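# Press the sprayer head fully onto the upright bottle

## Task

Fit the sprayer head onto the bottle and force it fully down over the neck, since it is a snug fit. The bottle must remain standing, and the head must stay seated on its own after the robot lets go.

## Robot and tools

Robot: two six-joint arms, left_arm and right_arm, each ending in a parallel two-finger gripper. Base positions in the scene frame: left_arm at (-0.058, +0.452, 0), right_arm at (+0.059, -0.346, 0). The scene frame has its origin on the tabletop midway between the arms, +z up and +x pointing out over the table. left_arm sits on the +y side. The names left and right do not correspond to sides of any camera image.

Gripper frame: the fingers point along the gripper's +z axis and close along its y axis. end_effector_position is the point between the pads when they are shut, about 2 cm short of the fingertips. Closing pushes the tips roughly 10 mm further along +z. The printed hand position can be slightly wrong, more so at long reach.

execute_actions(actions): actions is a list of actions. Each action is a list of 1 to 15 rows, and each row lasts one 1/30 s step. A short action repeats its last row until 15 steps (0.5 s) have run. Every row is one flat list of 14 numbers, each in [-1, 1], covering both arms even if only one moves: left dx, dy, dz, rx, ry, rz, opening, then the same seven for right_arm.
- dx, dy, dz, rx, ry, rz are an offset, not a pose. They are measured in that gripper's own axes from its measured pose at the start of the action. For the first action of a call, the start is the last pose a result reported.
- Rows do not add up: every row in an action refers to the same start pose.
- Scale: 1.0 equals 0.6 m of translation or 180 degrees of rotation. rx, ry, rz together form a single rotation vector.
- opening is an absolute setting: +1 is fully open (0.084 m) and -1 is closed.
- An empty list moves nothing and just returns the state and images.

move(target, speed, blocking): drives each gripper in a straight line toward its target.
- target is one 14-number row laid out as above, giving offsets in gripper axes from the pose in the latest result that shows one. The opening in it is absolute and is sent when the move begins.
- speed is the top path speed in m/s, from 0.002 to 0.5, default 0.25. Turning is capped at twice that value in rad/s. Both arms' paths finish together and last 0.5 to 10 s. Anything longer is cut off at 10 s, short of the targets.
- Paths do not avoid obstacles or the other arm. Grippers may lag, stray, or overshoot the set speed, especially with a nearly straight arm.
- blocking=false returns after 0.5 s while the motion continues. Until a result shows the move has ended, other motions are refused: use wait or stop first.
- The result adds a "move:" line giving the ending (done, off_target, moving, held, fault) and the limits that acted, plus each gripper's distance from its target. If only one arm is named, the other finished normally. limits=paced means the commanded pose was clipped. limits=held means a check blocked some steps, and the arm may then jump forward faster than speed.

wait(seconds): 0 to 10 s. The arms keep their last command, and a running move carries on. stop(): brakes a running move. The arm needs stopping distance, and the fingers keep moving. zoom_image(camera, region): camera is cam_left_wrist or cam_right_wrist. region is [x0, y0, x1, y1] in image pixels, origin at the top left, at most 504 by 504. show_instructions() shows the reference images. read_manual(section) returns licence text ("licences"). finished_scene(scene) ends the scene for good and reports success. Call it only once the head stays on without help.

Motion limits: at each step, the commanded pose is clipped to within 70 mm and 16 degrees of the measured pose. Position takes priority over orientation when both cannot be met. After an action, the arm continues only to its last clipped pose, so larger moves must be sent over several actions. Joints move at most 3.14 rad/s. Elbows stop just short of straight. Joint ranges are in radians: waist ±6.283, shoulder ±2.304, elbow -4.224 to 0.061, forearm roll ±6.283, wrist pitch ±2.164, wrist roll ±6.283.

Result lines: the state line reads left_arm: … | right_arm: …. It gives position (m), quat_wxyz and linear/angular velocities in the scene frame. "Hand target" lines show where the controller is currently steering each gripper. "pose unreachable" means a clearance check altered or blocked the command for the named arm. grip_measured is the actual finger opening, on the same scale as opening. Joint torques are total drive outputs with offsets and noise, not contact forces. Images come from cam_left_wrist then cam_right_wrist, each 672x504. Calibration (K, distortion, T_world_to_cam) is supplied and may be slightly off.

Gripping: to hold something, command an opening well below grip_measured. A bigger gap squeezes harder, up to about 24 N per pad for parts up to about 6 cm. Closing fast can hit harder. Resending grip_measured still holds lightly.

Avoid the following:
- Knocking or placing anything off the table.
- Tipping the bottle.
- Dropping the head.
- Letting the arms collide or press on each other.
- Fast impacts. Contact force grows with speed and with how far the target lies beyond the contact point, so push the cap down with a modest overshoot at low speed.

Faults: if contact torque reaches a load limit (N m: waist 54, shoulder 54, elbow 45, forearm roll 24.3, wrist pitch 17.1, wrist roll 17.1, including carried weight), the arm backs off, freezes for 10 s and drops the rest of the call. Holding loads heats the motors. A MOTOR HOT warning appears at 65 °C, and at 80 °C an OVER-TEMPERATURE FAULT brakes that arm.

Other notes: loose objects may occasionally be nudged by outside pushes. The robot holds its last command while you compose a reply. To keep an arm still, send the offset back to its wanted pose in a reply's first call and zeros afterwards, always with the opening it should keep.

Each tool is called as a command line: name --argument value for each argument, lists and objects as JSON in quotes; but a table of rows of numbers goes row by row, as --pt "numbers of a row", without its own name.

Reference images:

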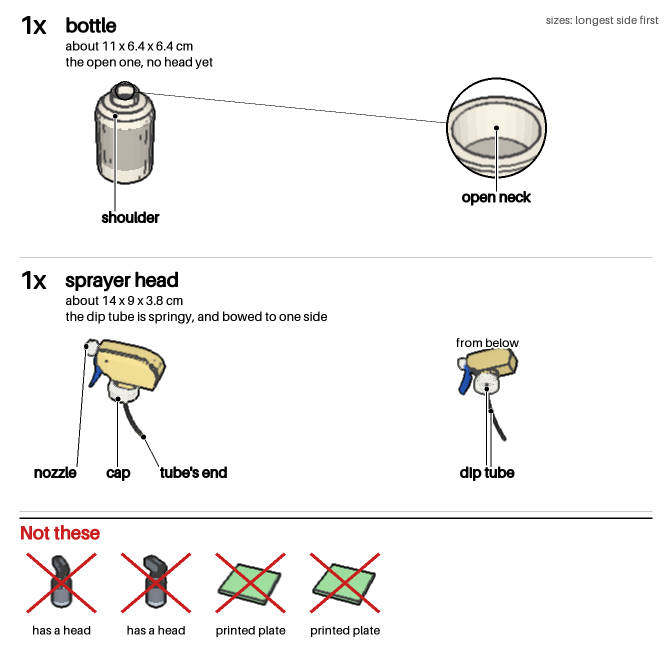

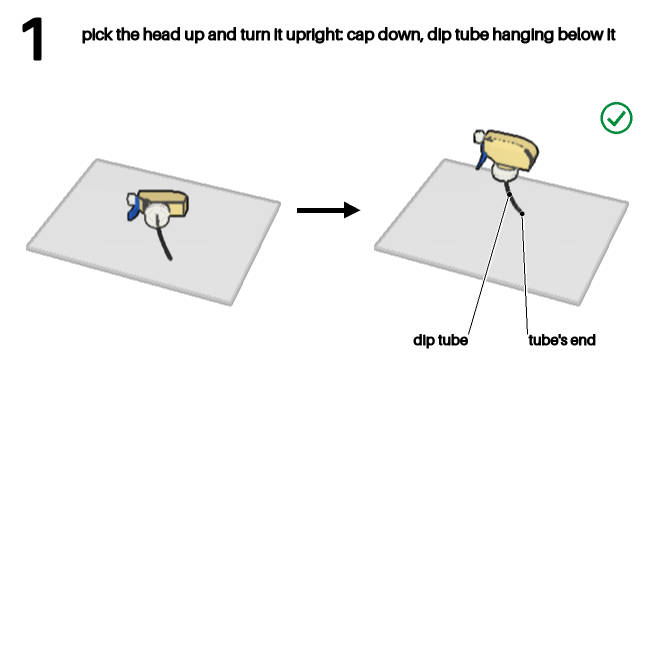

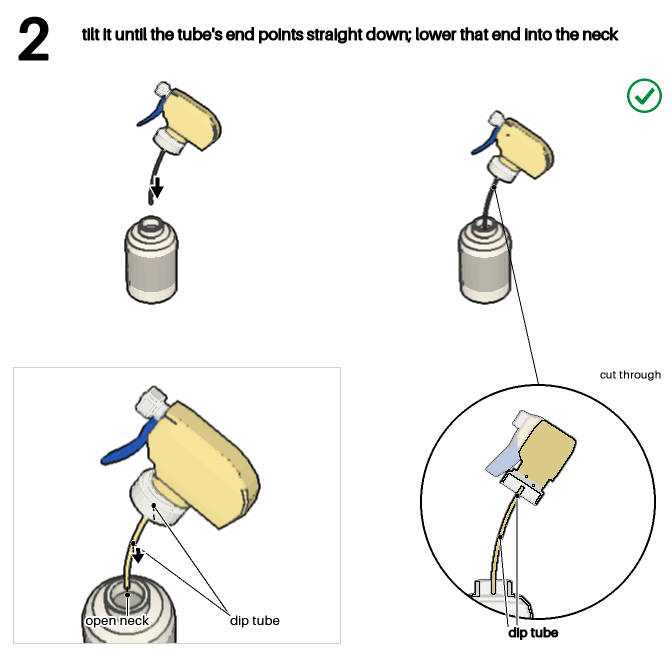

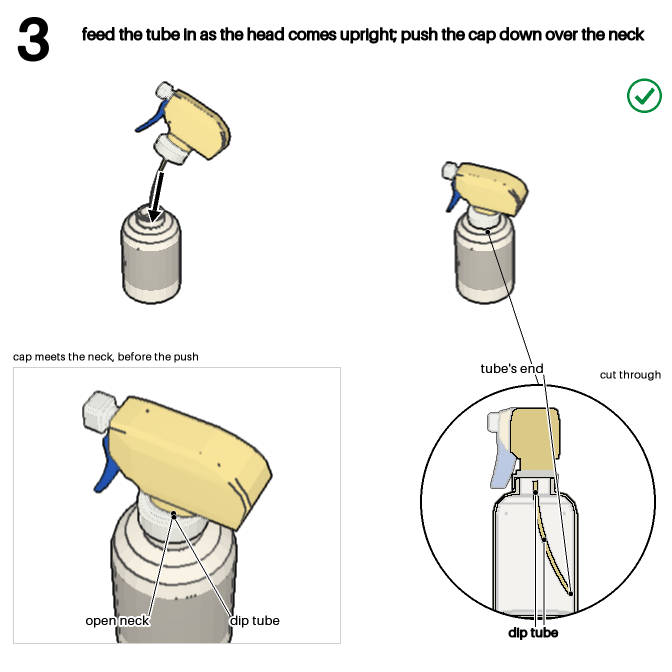

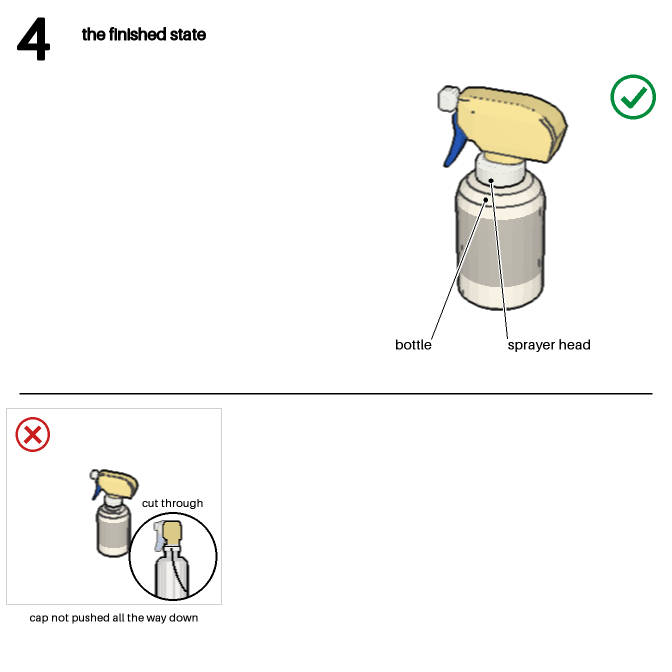

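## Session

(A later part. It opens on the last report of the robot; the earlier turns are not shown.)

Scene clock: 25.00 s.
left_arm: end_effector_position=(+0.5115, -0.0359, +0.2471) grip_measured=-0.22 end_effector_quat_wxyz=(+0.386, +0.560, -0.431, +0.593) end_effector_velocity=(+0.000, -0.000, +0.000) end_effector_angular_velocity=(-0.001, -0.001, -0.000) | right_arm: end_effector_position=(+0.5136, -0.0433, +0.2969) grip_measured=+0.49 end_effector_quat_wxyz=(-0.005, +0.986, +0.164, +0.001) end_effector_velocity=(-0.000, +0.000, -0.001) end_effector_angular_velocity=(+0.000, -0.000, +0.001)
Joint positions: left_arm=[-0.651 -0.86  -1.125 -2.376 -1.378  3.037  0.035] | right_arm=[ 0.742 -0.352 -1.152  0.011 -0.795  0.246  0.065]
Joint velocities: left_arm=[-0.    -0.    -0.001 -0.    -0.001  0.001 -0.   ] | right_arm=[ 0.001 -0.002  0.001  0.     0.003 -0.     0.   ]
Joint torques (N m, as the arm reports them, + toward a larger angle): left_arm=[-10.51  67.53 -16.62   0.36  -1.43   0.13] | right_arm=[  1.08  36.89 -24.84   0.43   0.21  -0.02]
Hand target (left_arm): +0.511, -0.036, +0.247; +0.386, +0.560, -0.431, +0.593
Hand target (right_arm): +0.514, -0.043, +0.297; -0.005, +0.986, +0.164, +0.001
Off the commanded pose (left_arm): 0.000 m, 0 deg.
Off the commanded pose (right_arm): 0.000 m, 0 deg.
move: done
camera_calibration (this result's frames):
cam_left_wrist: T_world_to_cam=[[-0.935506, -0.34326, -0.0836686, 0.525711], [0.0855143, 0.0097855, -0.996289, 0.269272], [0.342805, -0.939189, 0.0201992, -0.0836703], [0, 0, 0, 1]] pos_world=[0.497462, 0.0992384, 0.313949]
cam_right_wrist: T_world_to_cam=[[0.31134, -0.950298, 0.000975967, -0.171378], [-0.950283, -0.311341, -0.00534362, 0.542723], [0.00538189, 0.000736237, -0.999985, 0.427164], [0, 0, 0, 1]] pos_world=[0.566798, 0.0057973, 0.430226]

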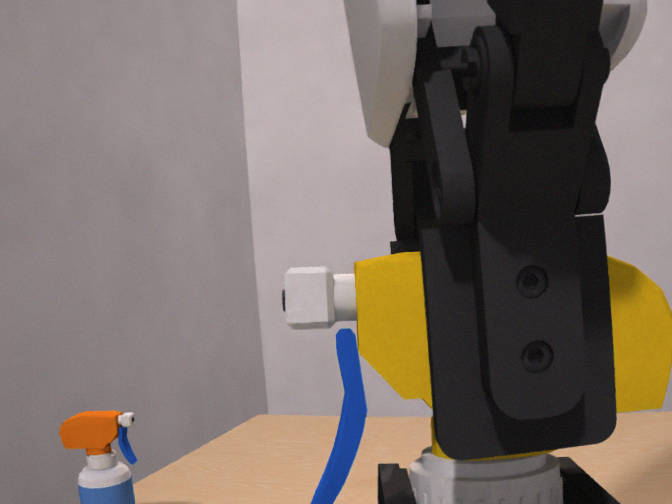

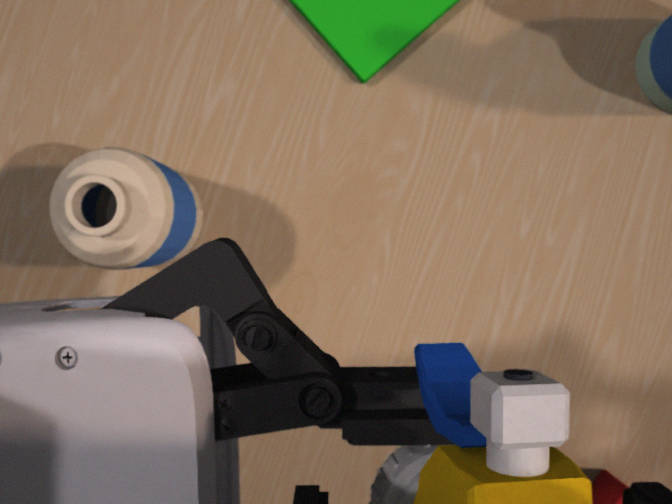

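move --target '[0,0,0,0,0,0,-1,-0.008,0.005,0,0,0,0,0.5]' --speed 0.05

move --target '[0,0,0,0,0,0,-1,0,0,0,0,0,0,-1]'

move --target '[0,0,0,0,0,0,-0.02,0,0,0,0,0,0,-1]'

move --target '[0,0,-0.5,0,0,0,-0.02,0,0,0,0,0,0,-1]' --speed 0.15

move --target '[-0.22,-0.08,0,0,0,-0.022,-0.02,0,0,0,0,0,0,-1]' --speed 0.15

Scene clock: 26.40 s.
left_arm: end_effector_position=(+0.5115, -0.0359, +0.2471) grip_measured=-0.22 end_effector_quat_wxyz=(+0.386, +0.560, -0.431, +0.593) end_effector_velocity=(-0.000, +0.000, -0.000) end_effector_angular_velocity=(+0.001, -0.000, +0.000) | right_arm: end_effector_position=(+0.5101, -0.0477, +0.2968) grip_measured=+0.49 end_effector_quat_wxyz=(-0.005, +0.986, +0.164, +0.001) end_effector_velocity=(-0.000, -0.000, -0.000) end_effector_angular_velocity=(-0.000, -0.000, +0.001)
Joint positions: left_arm=[-0.651 -0.86  -1.125 -2.376 -1.378  3.037  0.035] | right_arm=[ 0.739 -0.339 -1.136  0.012 -0.791  0.243  0.065]
Joint velocities: left_arm=[-0.     0.     0.001 -0.     0.     0.001 -0.   ] | right_arm=[-0.     0.001  0.002 -0.     0.001 -0.001 -0.   ]
Joint torques (N m, as the arm reports them, + toward a larger angle): left_arm=[-11.72  65.96 -18.     0.88  -1.55   0.13] | right_arm=[ -0.03  35.51 -24.27   0.63   0.14  -0.09]
Hand target (left_arm): +0.511, -0.036, +0.247; +0.386, +0.560, -0.431, +0.593
Hand target (right_arm): +0.510, -0.048, +0.297; -0.005, +0.986, +0.164, +0.001
Off the commanded pose (left_arm): 0.000 m, 0 deg.
Off the commanded pose (right_arm): 0.000 m, 0 deg.
move: done
camera_calibration (this result's frames):
cam_left_wrist: T_world_to_cam=[[-0.935506, -0.34326, -0.0836686, 0.525711], [0.0855143, 0.00978552, -0.996289, 0.269272], [0.342805, -0.939189, 0.0201992, -0.0836704], [0, 0, 0, 1]] pos_world=[0.497462, 0.0992384, 0.313949]
cam_right_wrist: T_world_to_cam=[[0.311335, -0.9503, 0.00100069, -0.174439], [-0.950285, -0.311336, -0.00534403, 0.538025], [0.00538998, 0.000712845, -0.999985, 0.427143], [0, 0, 0, 1]] pos_world=[0.563284, 0.00143253, 0.430187]

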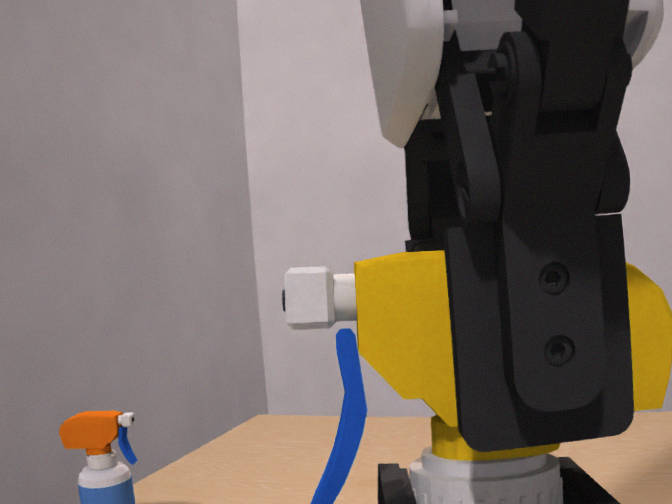

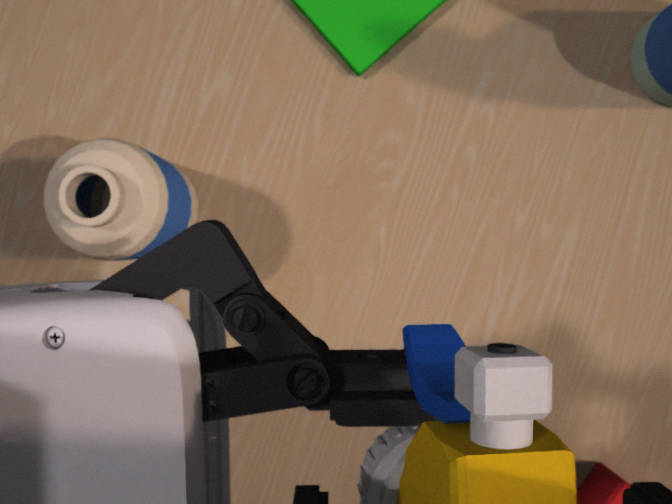

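Scene clock: 26.90 s.
left_arm: end_effector_position=(+0.5115, -0.0359, +0.2470) grip_measured=-0.22 end_effector_quat_wxyz=(+0.386, +0.560, -0.431, +0.593) end_effector_velocity=(+0.001, -0.000, +0.001) end_effector_angular_velocity=(-0.001, -0.002, +0.000) | right_arm: end_effector_position=(+0.5101, -0.0475, +0.2969) grip_measured=-0.35 end_effector_quat_wxyz=(-0.005, +0.986, +0.164, +0.001) end_effector_velocity=(+0.000, -0.000, -0.000) end_effector_angular_velocity=(-0.000, -0.000, -0.000)
Joint positions: left_arm=[-0.651 -0.86  -1.125 -2.376 -1.378  3.037  0.035] | right_arm=[ 0.739 -0.339 -1.136  0.012 -0.791  0.243  0.029]
Joint velocities: left_arm=[ 0.    -0.    -0.002 -0.    -0.001  0.001 -0.   ] | right_arm=[-0.001  0.     0.    -0.001  0.     0.     0.   ]
Joint torques (N m, as the arm reports them, + toward a larger angle): left_arm=[ -7.62  64.8  -17.04   0.2   -2.2    0.33] | right_arm=[ -2.64  35.13 -23.49   0.18   0.1    0.05]
Hand target (left_arm): +0.511, -0.036, +0.247; +0.386, +0.560, -0.431, +0.593
Hand target (right_arm): +0.510, -0.048, +0.297; -0.005, +0.986, +0.164, +0.001
Off the commanded pose (left_arm): 0.000 m, 0 deg.
Off the commanded pose (right_arm): 0.000 m, 0 deg.
move: done
camera_calibration (this result's frames):
cam_left_wrist: T_world_to_cam=[[-0.935505, -0.343265, -0.0836578, 0.525697], [0.0853469, 0.0102125, -0.996299, 0.269248], [0.342849, -0.939183, 0.0197428, -0.0836297], [0, 0, 0, 1]] pos_world=[0.497485, 0.0991603, 0.313881]
cam_right_wrist: T_world_to_cam=[[0.311435, -0.950267, 0.000790678, -0.174268], [-0.950252, -0.311434, -0.00555079, 0.538102], [0.00552097, 0.000977364, -0.999984, 0.427196], [0, 0, 0, 1]] pos_world=[0.563247, 0.00156451, 0.430314]

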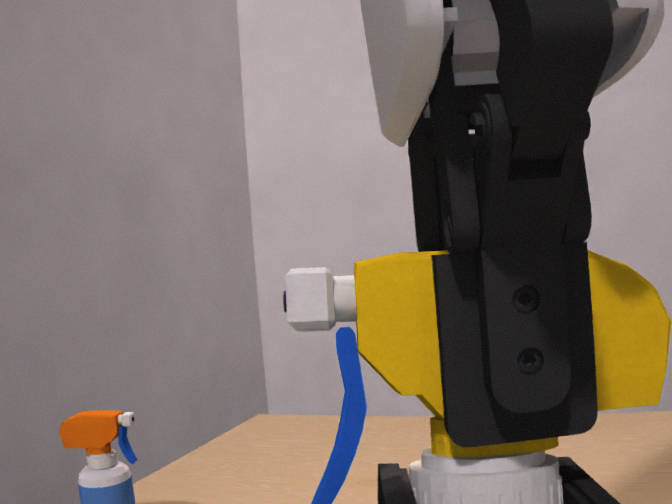

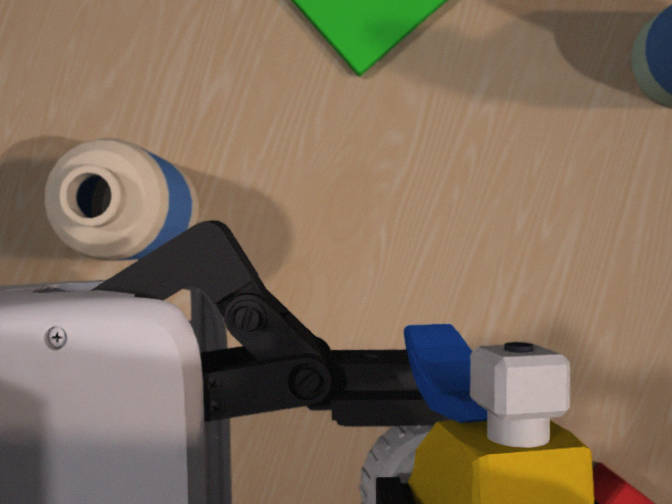

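Scene clock: 27.40 s.
left_arm: end_effector_position=(+0.5115, -0.0359, +0.2470) grip_measured=-0.03 end_effector_quat_wxyz=(+0.386, +0.560, -0.431, +0.593) end_effector_velocity=(+0.000, +0.000, -0.001) end_effector_angular_velocity=(+0.002, +0.001, +0.001) | right_arm: end_effector_position=(+0.5101, -0.0476, +0.2969) grip_measured=-0.44 end_effector_quat_wxyz=(-0.005, +0.986, +0.164, +0.001) end_effector_velocity=(-0.001, +0.001, +0.000) end_effector_angular_velocity=(-0.000, +0.000, +0.002)
Joint positions: left_arm=[-0.651 -0.86  -1.125 -2.376 -1.378  3.037  0.043] | right_arm=[ 0.739 -0.339 -1.136  0.012 -0.791  0.243  0.025]
Joint velocities: left_arm=[-0.    -0.001 -0.    -0.001  0.002  0.    -0.   ] | right_arm=[ 0.002  0.    -0.     0.    -0.001 -0.    -0.   ]
Joint torques (N m, as the arm reports them, + toward a larger angle): left_arm=[ -9.9   65.09 -15.4   -0.39  -1.36  -0.02] | right_arm=[  0.6   36.1  -24.43   0.4   -0.1   -0.05]
Hand target (left_arm): +0.511, -0.036, +0.247; +0.386, +0.560, -0.431, +0.593
Hand target (right_arm): +0.510, -0.048, +0.297; -0.005, +0.986, +0.164, +0.001
Off the commanded pose (left_arm): 0.000 m, 0 deg.
Off the commanded pose (right_arm): 0.000 m, 0 deg.
move: done
camera_calibration (this result's frames):
cam_left_wrist: T_world_to_cam=[[-0.935519, -0.343234, -0.0836315, 0.525677], [0.0853489, 0.0101285, -0.9963, 0.269254], [0.342811, -0.939195, 0.0198192, -0.0836092], [0, 0, 0, 1]] pos_world=[0.497462, 0.0991778, 0.313878]
cam_right_wrist: T_world_to_cam=[[0.311395, -0.95028, 0.000820614, -0.174297], [-0.950264, -0.311395, -0.00562707, 0.538163], [0.00560283, 0.000972443, -0.999984, 0.427146], [0, 0, 0, 1]] pos_world=[0.563279, 0.00153433, 0.43031]

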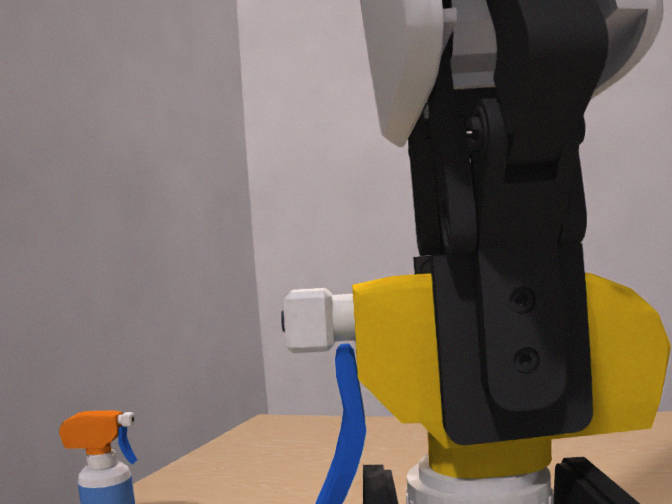

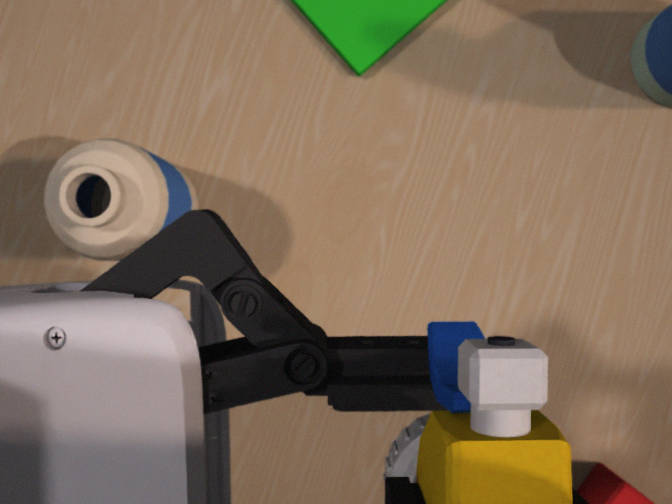

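Scene clock: 29.83 s.
left_arm: end_effector_position=(+0.4120, +0.2473, +0.2466) grip_measured=-0.03 end_effector_quat_wxyz=(+0.386, +0.560, -0.432, +0.592) end_effector_velocity=(-0.000, +0.001, -0.000) end_effector_angular_velocity=(+0.001, +0.001, +0.000) | right_arm: end_effector_position=(+0.5101, -0.0476, +0.2969) grip_measured=-0.44 end_effector_quat_wxyz=(-0.005, +0.986, +0.164, +0.001) end_effector_velocity=(+0.001, -0.001, -0.000) end_effector_angular_velocity=(-0.000, +0.000, -0.002)
Joint positions: left_arm=[-0.1   -0.659 -0.661 -1.842 -1.57   3.219  0.043] | right_arm=[ 0.739 -0.339 -1.136  0.012 -0.791  0.243  0.025]
Joint velocities: left_arm=[0.004 0.    0.001 0.003 0.001 0.    0.   ] | right_arm=[-0.002 -0.     0.     0.    -0.     0.     0.   ]
Joint torques (N m, as the arm reports them, + toward a larger angle): left_arm=[ -8.44  53.63 -10.01   0.51  -1.44   0.23] | right_arm=[ -0.96  37.68 -24.77   0.05   0.03  -0.09]
Hand target (left_arm): +0.412, +0.248, +0.247; +0.386, +0.560, -0.431, +0.592
Hand target (right_arm): +0.510, -0.048, +0.297; -0.005, +0.986, +0.164, +0.001
Off the commanded pose (left_arm): 0.000 m, 0 deg.
Off the commanded pose (right_arm): 0.000 m, 0 deg.
move: done
camera_calibration (this result's frames):
cam_left_wrist: T_world_to_cam=[[-0.935612, -0.342844, -0.0841891, 0.529888], [0.0855509, 0.0111792, -0.996271, 0.274126], [0.342507, -0.939326, 0.0188713, 0.216874], [0, 0, 0, 1]] pos_world=[0.398037, 0.38232, 0.313622]
cam_right_wrist: T_world_to_cam=[[0.311396, -0.95028, 0.000820646, -0.174298], [-0.950264, -0.311395, -0.0056271, 0.538163], [0.00560286, 0.000972423, -0.999984, 0.427146], [0, 0, 0, 1]] pos_world=[0.563279, 0.00153438, 0.43031]

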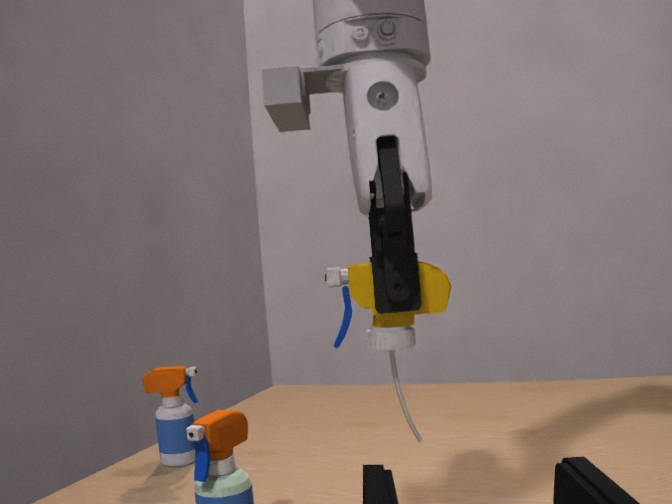

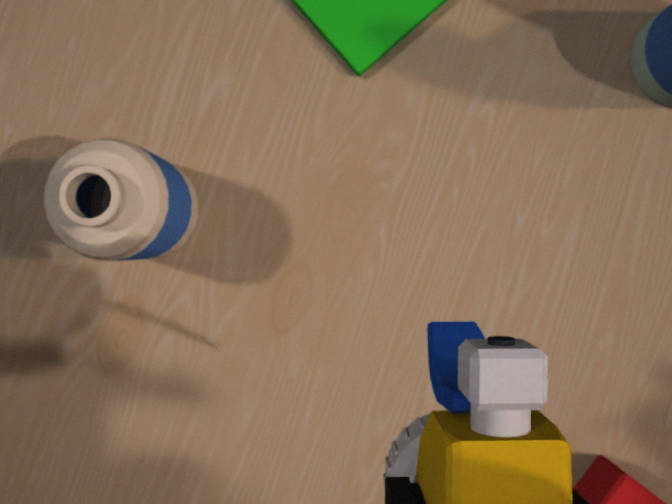

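Scene clock: 31.20 s.
left_arm: end_effector_position=(+0.4663, +0.2665, +0.1186) grip_measured=-0.03 end_effector_quat_wxyz=(+0.406, +0.575, -0.412, +0.579) end_effector_velocity=(+0.000, +0.000, -0.002) end_effector_angular_velocity=(+0.000, +0.001, +0.001) | right_arm: end_effector_position=(+0.5101, -0.0476, +0.2969) grip_measured=-0.44 end_effector_quat_wxyz=(-0.005, +0.986, +0.164, +0.001) end_effector_velocity=(+0.000, -0.000, +0.000) end_effector_angular_velocity=(+0.000, -0.000, -0.001)
Joint positions: left_arm=[-0.065 -1.052 -0.952 -1.806 -1.594  3.249  0.043] | right_arm=[ 0.739 -0.339 -1.136  0.012 -0.791  0.243  0.025]
Joint velocities: left_arm=[ 0.    -0.005 -0.003 -0.     0.     0.001  0.   ] | right_arm=[-0.001  0.    -0.     0.     0.     0.    -0.   ]
Joint torques (N m, as the arm reports them, + toward a larger angle): left_arm=[-9.29 61.63 -8.7   0.33 -1.47 -0.05] | right_arm=[ -0.94  37.4  -24.95   0.8    0.08   0.01]
Hand target (left_arm): +0.466, +0.266, +0.118; +0.406, +0.575, -0.412, +0.579
Hand target (right_arm): +0.510, -0.048, +0.297; -0.005, +0.986, +0.164, +0.001
Off the commanded pose (left_arm): 0.001 m, 0 deg.
Off the commanded pose (right_arm): 0.000 m, 0 deg.
move: done
camera_calibration (this result's frames):
cam_left_wrist: T_world_to_cam=[[-0.938866, -0.343938, -0.0154141, 0.570144], [0.0207086, -0.0117257, -0.999717, 0.178541], [0.343659, -0.938919, 0.0181313, 0.218148], [0, 0, 0, 1]] pos_world=[0.456623, 0.403011, 0.183324]
cam_right_wrist: T_world_to_cam=[[0.311395, -0.95028, 0.000820614, -0.174297], [-0.950264, -0.311395, -0.00562689, 0.538162], [0.00560266, 0.000972389, -0.999984, 0.427146], [0, 0, 0, 1]] pos_world=[0.563279, 0.00153438, 0.43031]

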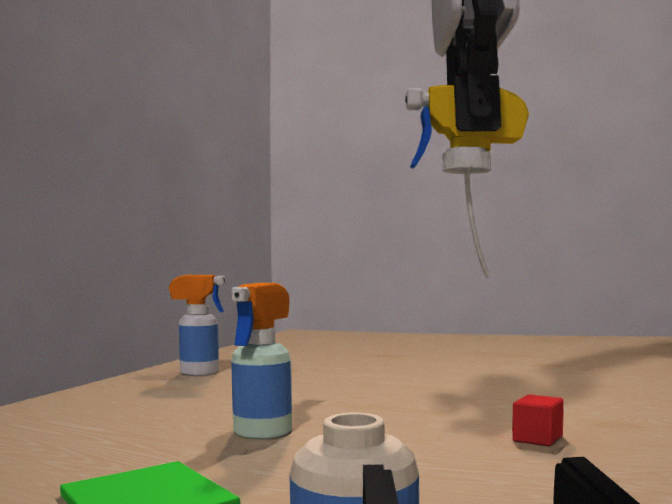

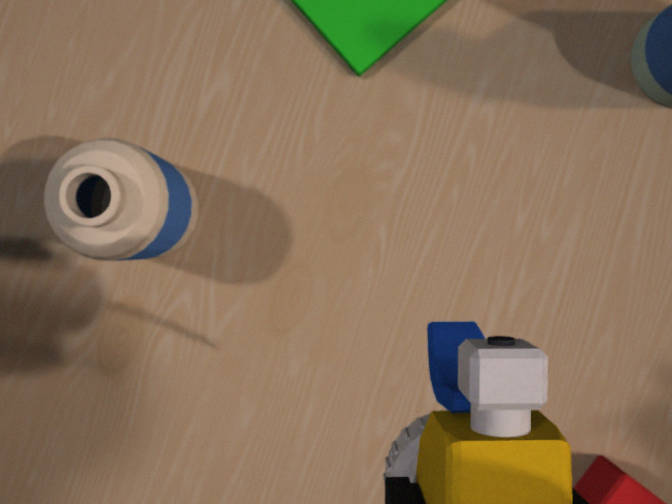

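move --target '[0,0,0,0,0,0,0,0.157,-0.243,0.05,0,0,0.5,-1]'

Scene clock: 35.17 s.
left_arm: end_effector_position=(+0.4663, +0.2665, +0.1186) grip_measured=-0.01 end_effector_quat_wxyz=(+0.406, +0.575, -0.412, +0.579) end_effector_velocity=(-0.001, -0.000, -0.000) end_effector_angular_velocity=(+0.000, +0.002, -0.001) | right_arm: end_effector_position=(+0.5511, +0.1213, +0.2684) grip_measured=-0.44 end_effector_quat_wxyz=(-0.004, +0.814, -0.581, -0.003) end_effector_velocity=(-0.000, +0.001, -0.000) end_effector_angular_velocity=(-0.001, +0.001, -0.005)
Joint positions: left_arm=[-0.065 -1.052 -0.952 -1.806 -1.594  3.249  0.044] | right_arm=[ 0.915 -0.698 -1.592  0.011 -0.886  1.99   0.025]
Joint velocities: left_arm=[-0.    -0.     0.001  0.001  0.    -0.    -0.   ] | right_arm=[ 0.001 -0.002 -0.002  0.    -0.001  0.006  0.   ]
Joint torques (N m, as the arm reports them, + toward a larger angle): left_arm=[-11.79  61.85  -7.71   0.93  -1.55   0.15] | right_arm=[ -0.38  47.5  -25.22   0.74  -0.01   0.  ]
Hand target (left_arm): +0.466, +0.266, +0.119; +0.406, +0.575, -0.412, +0.579
Hand target (right_arm): +0.551, +0.121, +0.268; -0.004, +0.814, -0.581, -0.003
Off the commanded pose (left_arm): 0.000 m, 0 deg.
Off the commanded pose (right_arm): 0.001 m, 0 deg.
move: done
camera_calibration (this result's frames):
cam_left_wrist: T_world_to_cam=[[-0.938866, -0.343938, -0.0154136, 0.570144], [0.0207082, -0.0117257, -0.999717, 0.178541], [0.343659, -0.938919, 0.0181312, 0.218148], [0, 0, 0, 1]] pos_world=[0.456623, 0.403011, 0.183324]
cam_right_wrist: T_world_to_cam=[[-0.950065, -0.311968, 0.00720742, 0.589511], [-0.311905, 0.950073, 0.00872097, 0.120838], [-0.00956824, 0.00603746, -0.999936, 0.405951], [0, 0, 0, 1]] pos_world=[0.601648, 0.0666526, 0.400622]

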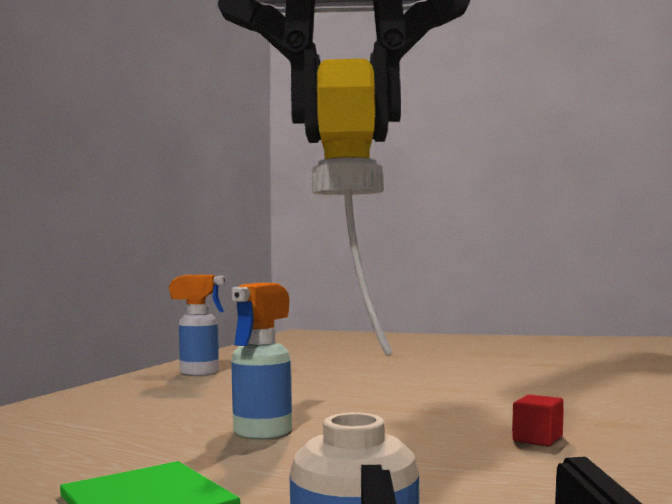

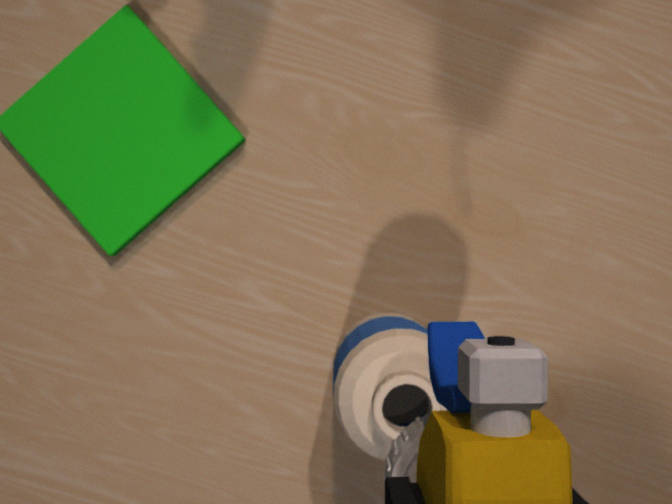

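move --target '[0,0,0,0,0,0,0,0.026,-0.027,0.045,0,0,0,-1]' --speed 0.08

move --target '[0,0,0,0,0,0,0,0,0,0.035,0,0,0,-1]' --speed 0.03

Scene clock: 36.33 s.
left_arm: end_effector_position=(+0.4663, +0.2665, +0.1186) grip_measured=-0.01 end_effector_quat_wxyz=(+0.406, +0.575, -0.412, +0.579) end_effector_velocity=(-0.000, -0.000, +0.000) end_effector_angular_velocity=(-0.001, -0.000, +0.000) | right_arm: end_effector_position=(+0.5715, +0.1122, +0.2415) grip_measured=-0.44 end_effector_quat_wxyz=(-0.005, +0.814, -0.581, -0.003) end_effector_velocity=(+0.001, -0.000, -0.001) end_effector_angular_velocity=(-0.001, -0.000, +0.002)
Joint positions: left_arm=[-0.065 -1.052 -0.952 -1.806 -1.594  3.249  0.044] | right_arm=[ 0.885 -0.746 -1.606  0.011 -0.852  1.96   0.025]
Joint velocities: left_arm=[-0.     0.     0.001 -0.    -0.001  0.001 -0.   ] | right_arm=[-0.001 -0.002 -0.001 -0.001  0.    -0.001  0.   ]
Joint torques (N m, as the arm reports them, + toward a larger angle): left_arm=[-7.93 60.05 -8.11  1.83 -1.47  0.29] | right_arm=[  1.35  47.9  -25.05   0.64  -0.01  -0.13]
Hand target (left_arm): +0.466, +0.266, +0.119; +0.406, +0.575, -0.412, +0.579
Hand target (right_arm): +0.572, +0.112, +0.241; -0.004, +0.814, -0.581, -0.003
Off the commanded pose (left_arm): 0.000 m, 0 deg.
Off the commanded pose (right_arm): 0.000 m, 0 deg.
move: done
camera_calibration (this result's frames):
cam_left_wrist: T_world_to_cam=[[-0.938866, -0.343938, -0.0154132, 0.570144], [0.0207078, -0.0117259, -0.999717, 0.178542], [0.343659, -0.938919, 0.0181312, 0.218148], [0, 0, 0, 1]] pos_world=[0.456623, 0.403011, 0.183324]
cam_right_wrist: T_world_to_cam=[[-0.950057, -0.312001, 0.00683101, 0.606337], [-0.31194, 0.950062, 0.00866514, 0.136097], [-0.00919341, 0.00610151, -0.999939, 0.379126], [0, 0, 0, 1]] pos_world=[0.621995, 0.0575639, 0.373781]

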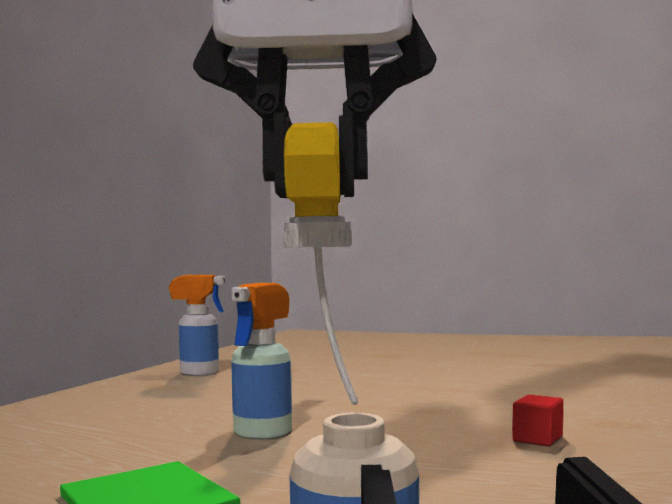

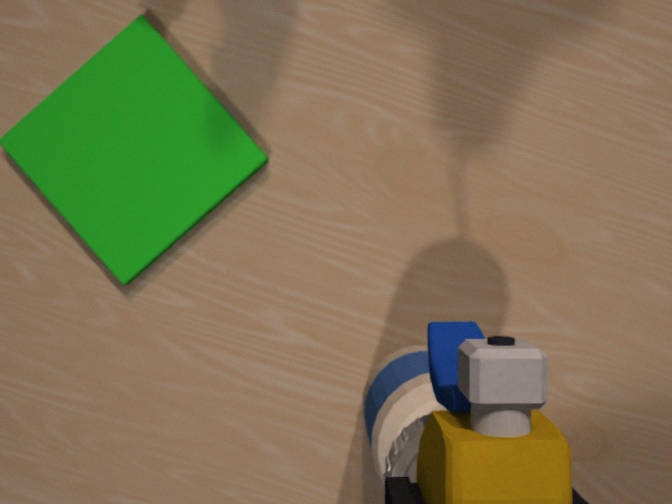

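Scene clock: 37.33 s.
left_arm: end_effector_position=(+0.4663, +0.2665, +0.1186) grip_measured=-0.01 end_effector_quat_wxyz=(+0.406, +0.575, -0.412, +0.579) end_effector_velocity=(-0.000, -0.000, +0.000) end_effector_angular_velocity=(-0.001, +0.000, -0.000) | right_arm: end_effector_position=(+0.5715, +0.1124, +0.2207) grip_measured=-0.44 end_effector_quat_wxyz=(-0.005, +0.814, -0.581, -0.003) end_effector_velocity=(-0.001, +0.001, -0.000) end_effector_angular_velocity=(+0.001, -0.001, +0.002)
Joint positions: left_arm=[-0.065 -1.052 -0.952 -1.806 -1.594  3.249  0.044] | right_arm=[ 0.886 -0.768 -1.593  0.011 -0.817  1.96   0.025]
Joint velocities: left_arm=[-0.     0.     0.     0.    -0.001 -0.     0.   ] | right_arm=[ 0.002 -0.001 -0.    -0.     0.002  0.    -0.   ]
Joint torques (N m, as the arm reports them, + toward a larger angle): left_arm=[-10.42  60.07  -8.83   1.37  -2.01  -0.04] | right_arm=[ -1.    49.14 -24.53   0.81   0.08   0.  ]
Hand target (left_arm): +0.466, +0.266, +0.119; +0.406, +0.575, -0.412, +0.579
Hand target (right_arm): +0.572, +0.112, +0.221; -0.005, +0.814, -0.581, -0.003
Off the commanded pose (left_arm): 0.000 m, 0 deg.
Off the commanded pose (right_arm): 0.000 m, 0 deg.
move: done
camera_calibration (this result's frames):
cam_left_wrist: T_world_to_cam=[[-0.938866, -0.343937, -0.0154132, 0.570144], [0.0207077, -0.0117259, -0.999717, 0.178542], [0.343659, -0.938919, 0.0181312, 0.218148], [0, 0, 0, 1]] pos_world=[0.456623, 0.403011, 0.183324]
cam_right_wrist: T_world_to_cam=[[-0.950075, -0.311949, 0.00669853, 0.606616], [-0.311889, 0.950079, 0.00867439, 0.136058], [-0.0090701, 0.00615212, -0.99994, 0.358182], [0, 0, 0, 1]] pos_world=[0.622014, 0.0577643, 0.352917]

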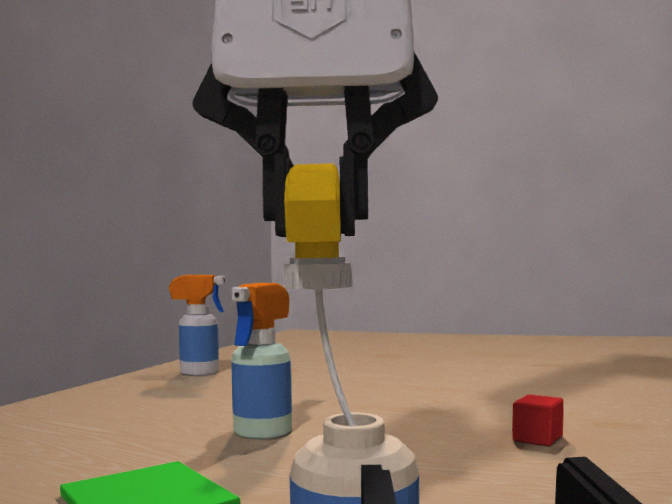

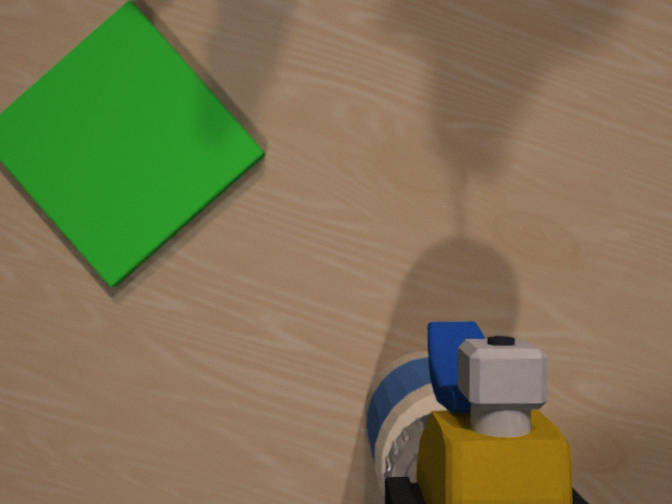

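In. Cap is ~65 mm above the neck.

move --target '[0,0,0,0,0,0,0,-0.032,0.03,0.09,0,0,0,-1]' --speed 0.04

move --target '[0,0,0,0,0,0,0,0,0,0.03,0,0,0,-1]' --speed 0.015

Scene clock: 39.43 s.
left_arm: end_effector_position=(+0.4663, +0.2665, +0.1186) grip_measured=-0.01 end_effector_quat_wxyz=(+0.406, +0.575, -0.412, +0.579) end_effector_velocity=(-0.000, -0.000, +0.000) end_effector_angular_velocity=(-0.001, -0.000, -0.001) | right_arm: end_effector_position=(+0.5483, +0.1252, +0.1669) grip_measured=-0.44 end_effector_quat_wxyz=(-0.005, +0.814, -0.581, -0.003) end_effector_velocity=(-0.001, +0.002, -0.000) end_effector_angular_velocity=(+0.002, -0.001, +0.001)
Joint positions: left_arm=[-0.065 -1.052 -0.952 -1.806 -1.594  3.249  0.044] | right_arm=[ 0.922 -0.813 -1.534  0.012 -0.714  1.995  0.025]
Joint velocities: left_arm=[-0.    -0.    -0.     0.001 -0.001 -0.     0.   ] | right_arm=[ 0.003 -0.     0.     0.001  0.002  0.001  0.   ]
Joint torques (N m, as the arm reports them, + toward a larger angle): left_arm=[-7.94 62.75 -8.11  1.1  -1.25  0.08] | right_arm=[ -0.5   47.99 -23.75   0.47  -0.02  -0.03]
Hand target (left_arm): +0.466, +0.266, +0.119; +0.406, +0.575, -0.412, +0.579
Hand target (right_arm): +0.548, +0.125, +0.167; -0.005, +0.814, -0.581, -0.003
Off the commanded pose (left_arm): 0.000 m, 0 deg.
Off the commanded pose (right_arm): 0.000 m, 0 deg.
move: done
camera_calibration (this result's frames):
cam_left_wrist: T_world_to_cam=[[-0.938866, -0.343937, -0.0154133, 0.570144], [0.0207078, -0.0117259, -0.999717, 0.178542], [0.343659, -0.938919, 0.0181313, 0.218148], [0, 0, 0, 1]] pos_world=[0.456623, 0.403011, 0.183324]
cam_right_wrist: T_world_to_cam=[[-0.95013, -0.311785, 0.00662796, 0.588913], [-0.311725, 0.950132, 0.00876838, 0.117071], [-0.00903129, 0.006265, -0.99994, 0.304118], [0, 0, 0, 1]] pos_world=[0.598784, 0.0704765, 0.29917]

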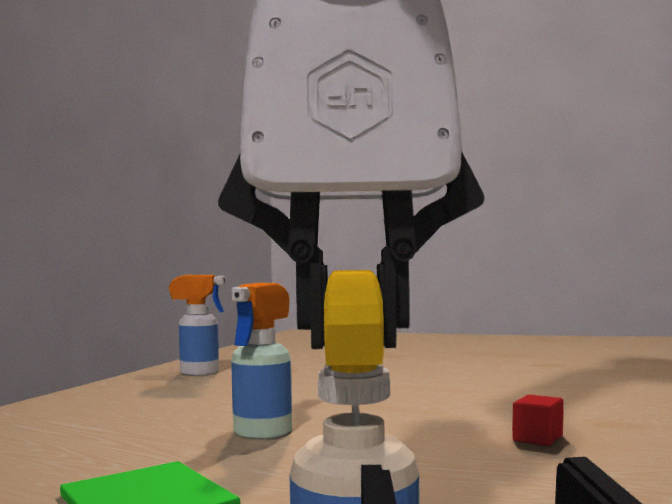

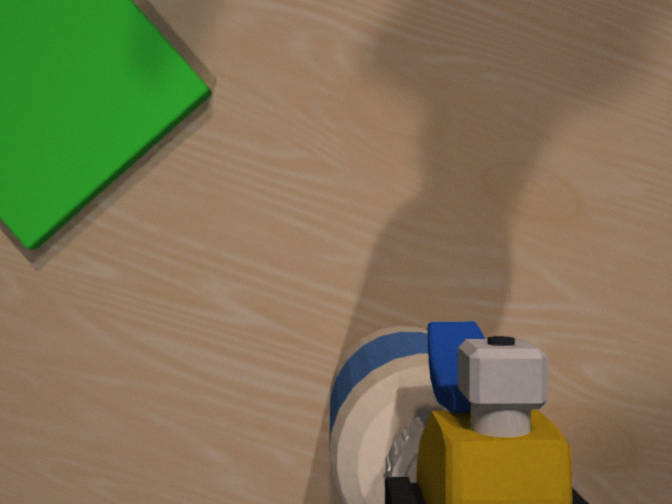

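Scene clock: 40.90 s.
left_arm: end_effector_position=(+0.4663, +0.2665, +0.1186) grip_measured=-0.01 end_effector_quat_wxyz=(+0.406, +0.575, -0.412, +0.579) end_effector_velocity=(+0.001, +0.000, +0.000) end_effector_angular_velocity=(+0.000, -0.001, +0.000) | right_arm: end_effector_position=(+0.5490, +0.1257, +0.1505) grip_measured=-0.44 end_effector_quat_wxyz=(-0.006, +0.814, -0.581, -0.003) end_effector_velocity=(-0.000, -0.001, -0.000) end_effector_angular_velocity=(+0.001, -0.000, -0.001)
Joint positions: left_arm=[-0.065 -1.052 -0.952 -1.806 -1.594  3.249  0.044] | right_arm=[ 0.922 -0.835 -1.531  0.012 -0.685  1.995  0.025]
Joint velocities: left_arm=[-0.     0.    -0.001 -0.001  0.     0.    -0.   ] | right_arm=[-0.001  0.001  0.003  0.     0.002  0.     0.   ]
Joint torques (N m, as the arm reports them, + toward a larger angle): left_arm=[-8.21 63.37 -8.83  0.95 -1.53  0.07] | right_arm=[ 4.12 26.63 -9.79  1.07  1.81 -0.02]
Hand target (left_arm): +0.466, +0.266, +0.119; +0.406, +0.575, -0.412, +0.579
Hand target (right_arm): +0.548, +0.125, +0.149; -0.005, +0.814, -0.581, -0.003
Off the commanded pose (left_arm): 0.000 m, 0 deg.
Off the commanded pose (right_arm): 0.002 m, 0 deg.
move: done
camera_calibration (this result's frames):
cam_left_wrist: T_world_to_cam=[[-0.938866, -0.343937, -0.0154132, 0.570144], [0.0207078, -0.0117258, -0.999717, 0.178542], [0.343659, -0.938919, 0.0181311, 0.218148], [0, 0, 0, 1]] pos_world=[0.456623, 0.403011, 0.183324]
cam_right_wrist: T_world_to_cam=[[-0.950168, -0.311708, 0.00430135, 0.590148], [-0.311657, 0.950145, 0.00974219, 0.116691], [-0.00712363, 0.00791617, -0.999943, 0.286433], [0, 0, 0, 1]] pos_world=[0.599148, 0.0708138, 0.282742]

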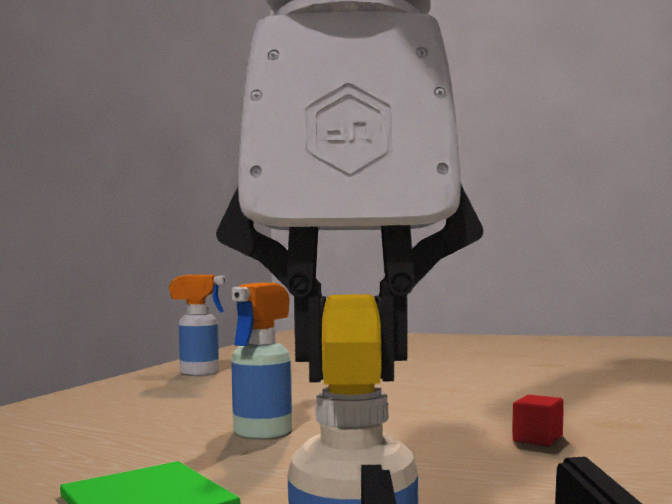

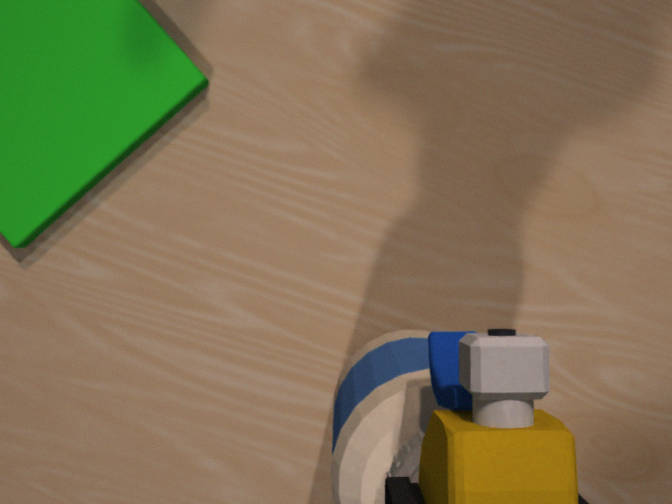

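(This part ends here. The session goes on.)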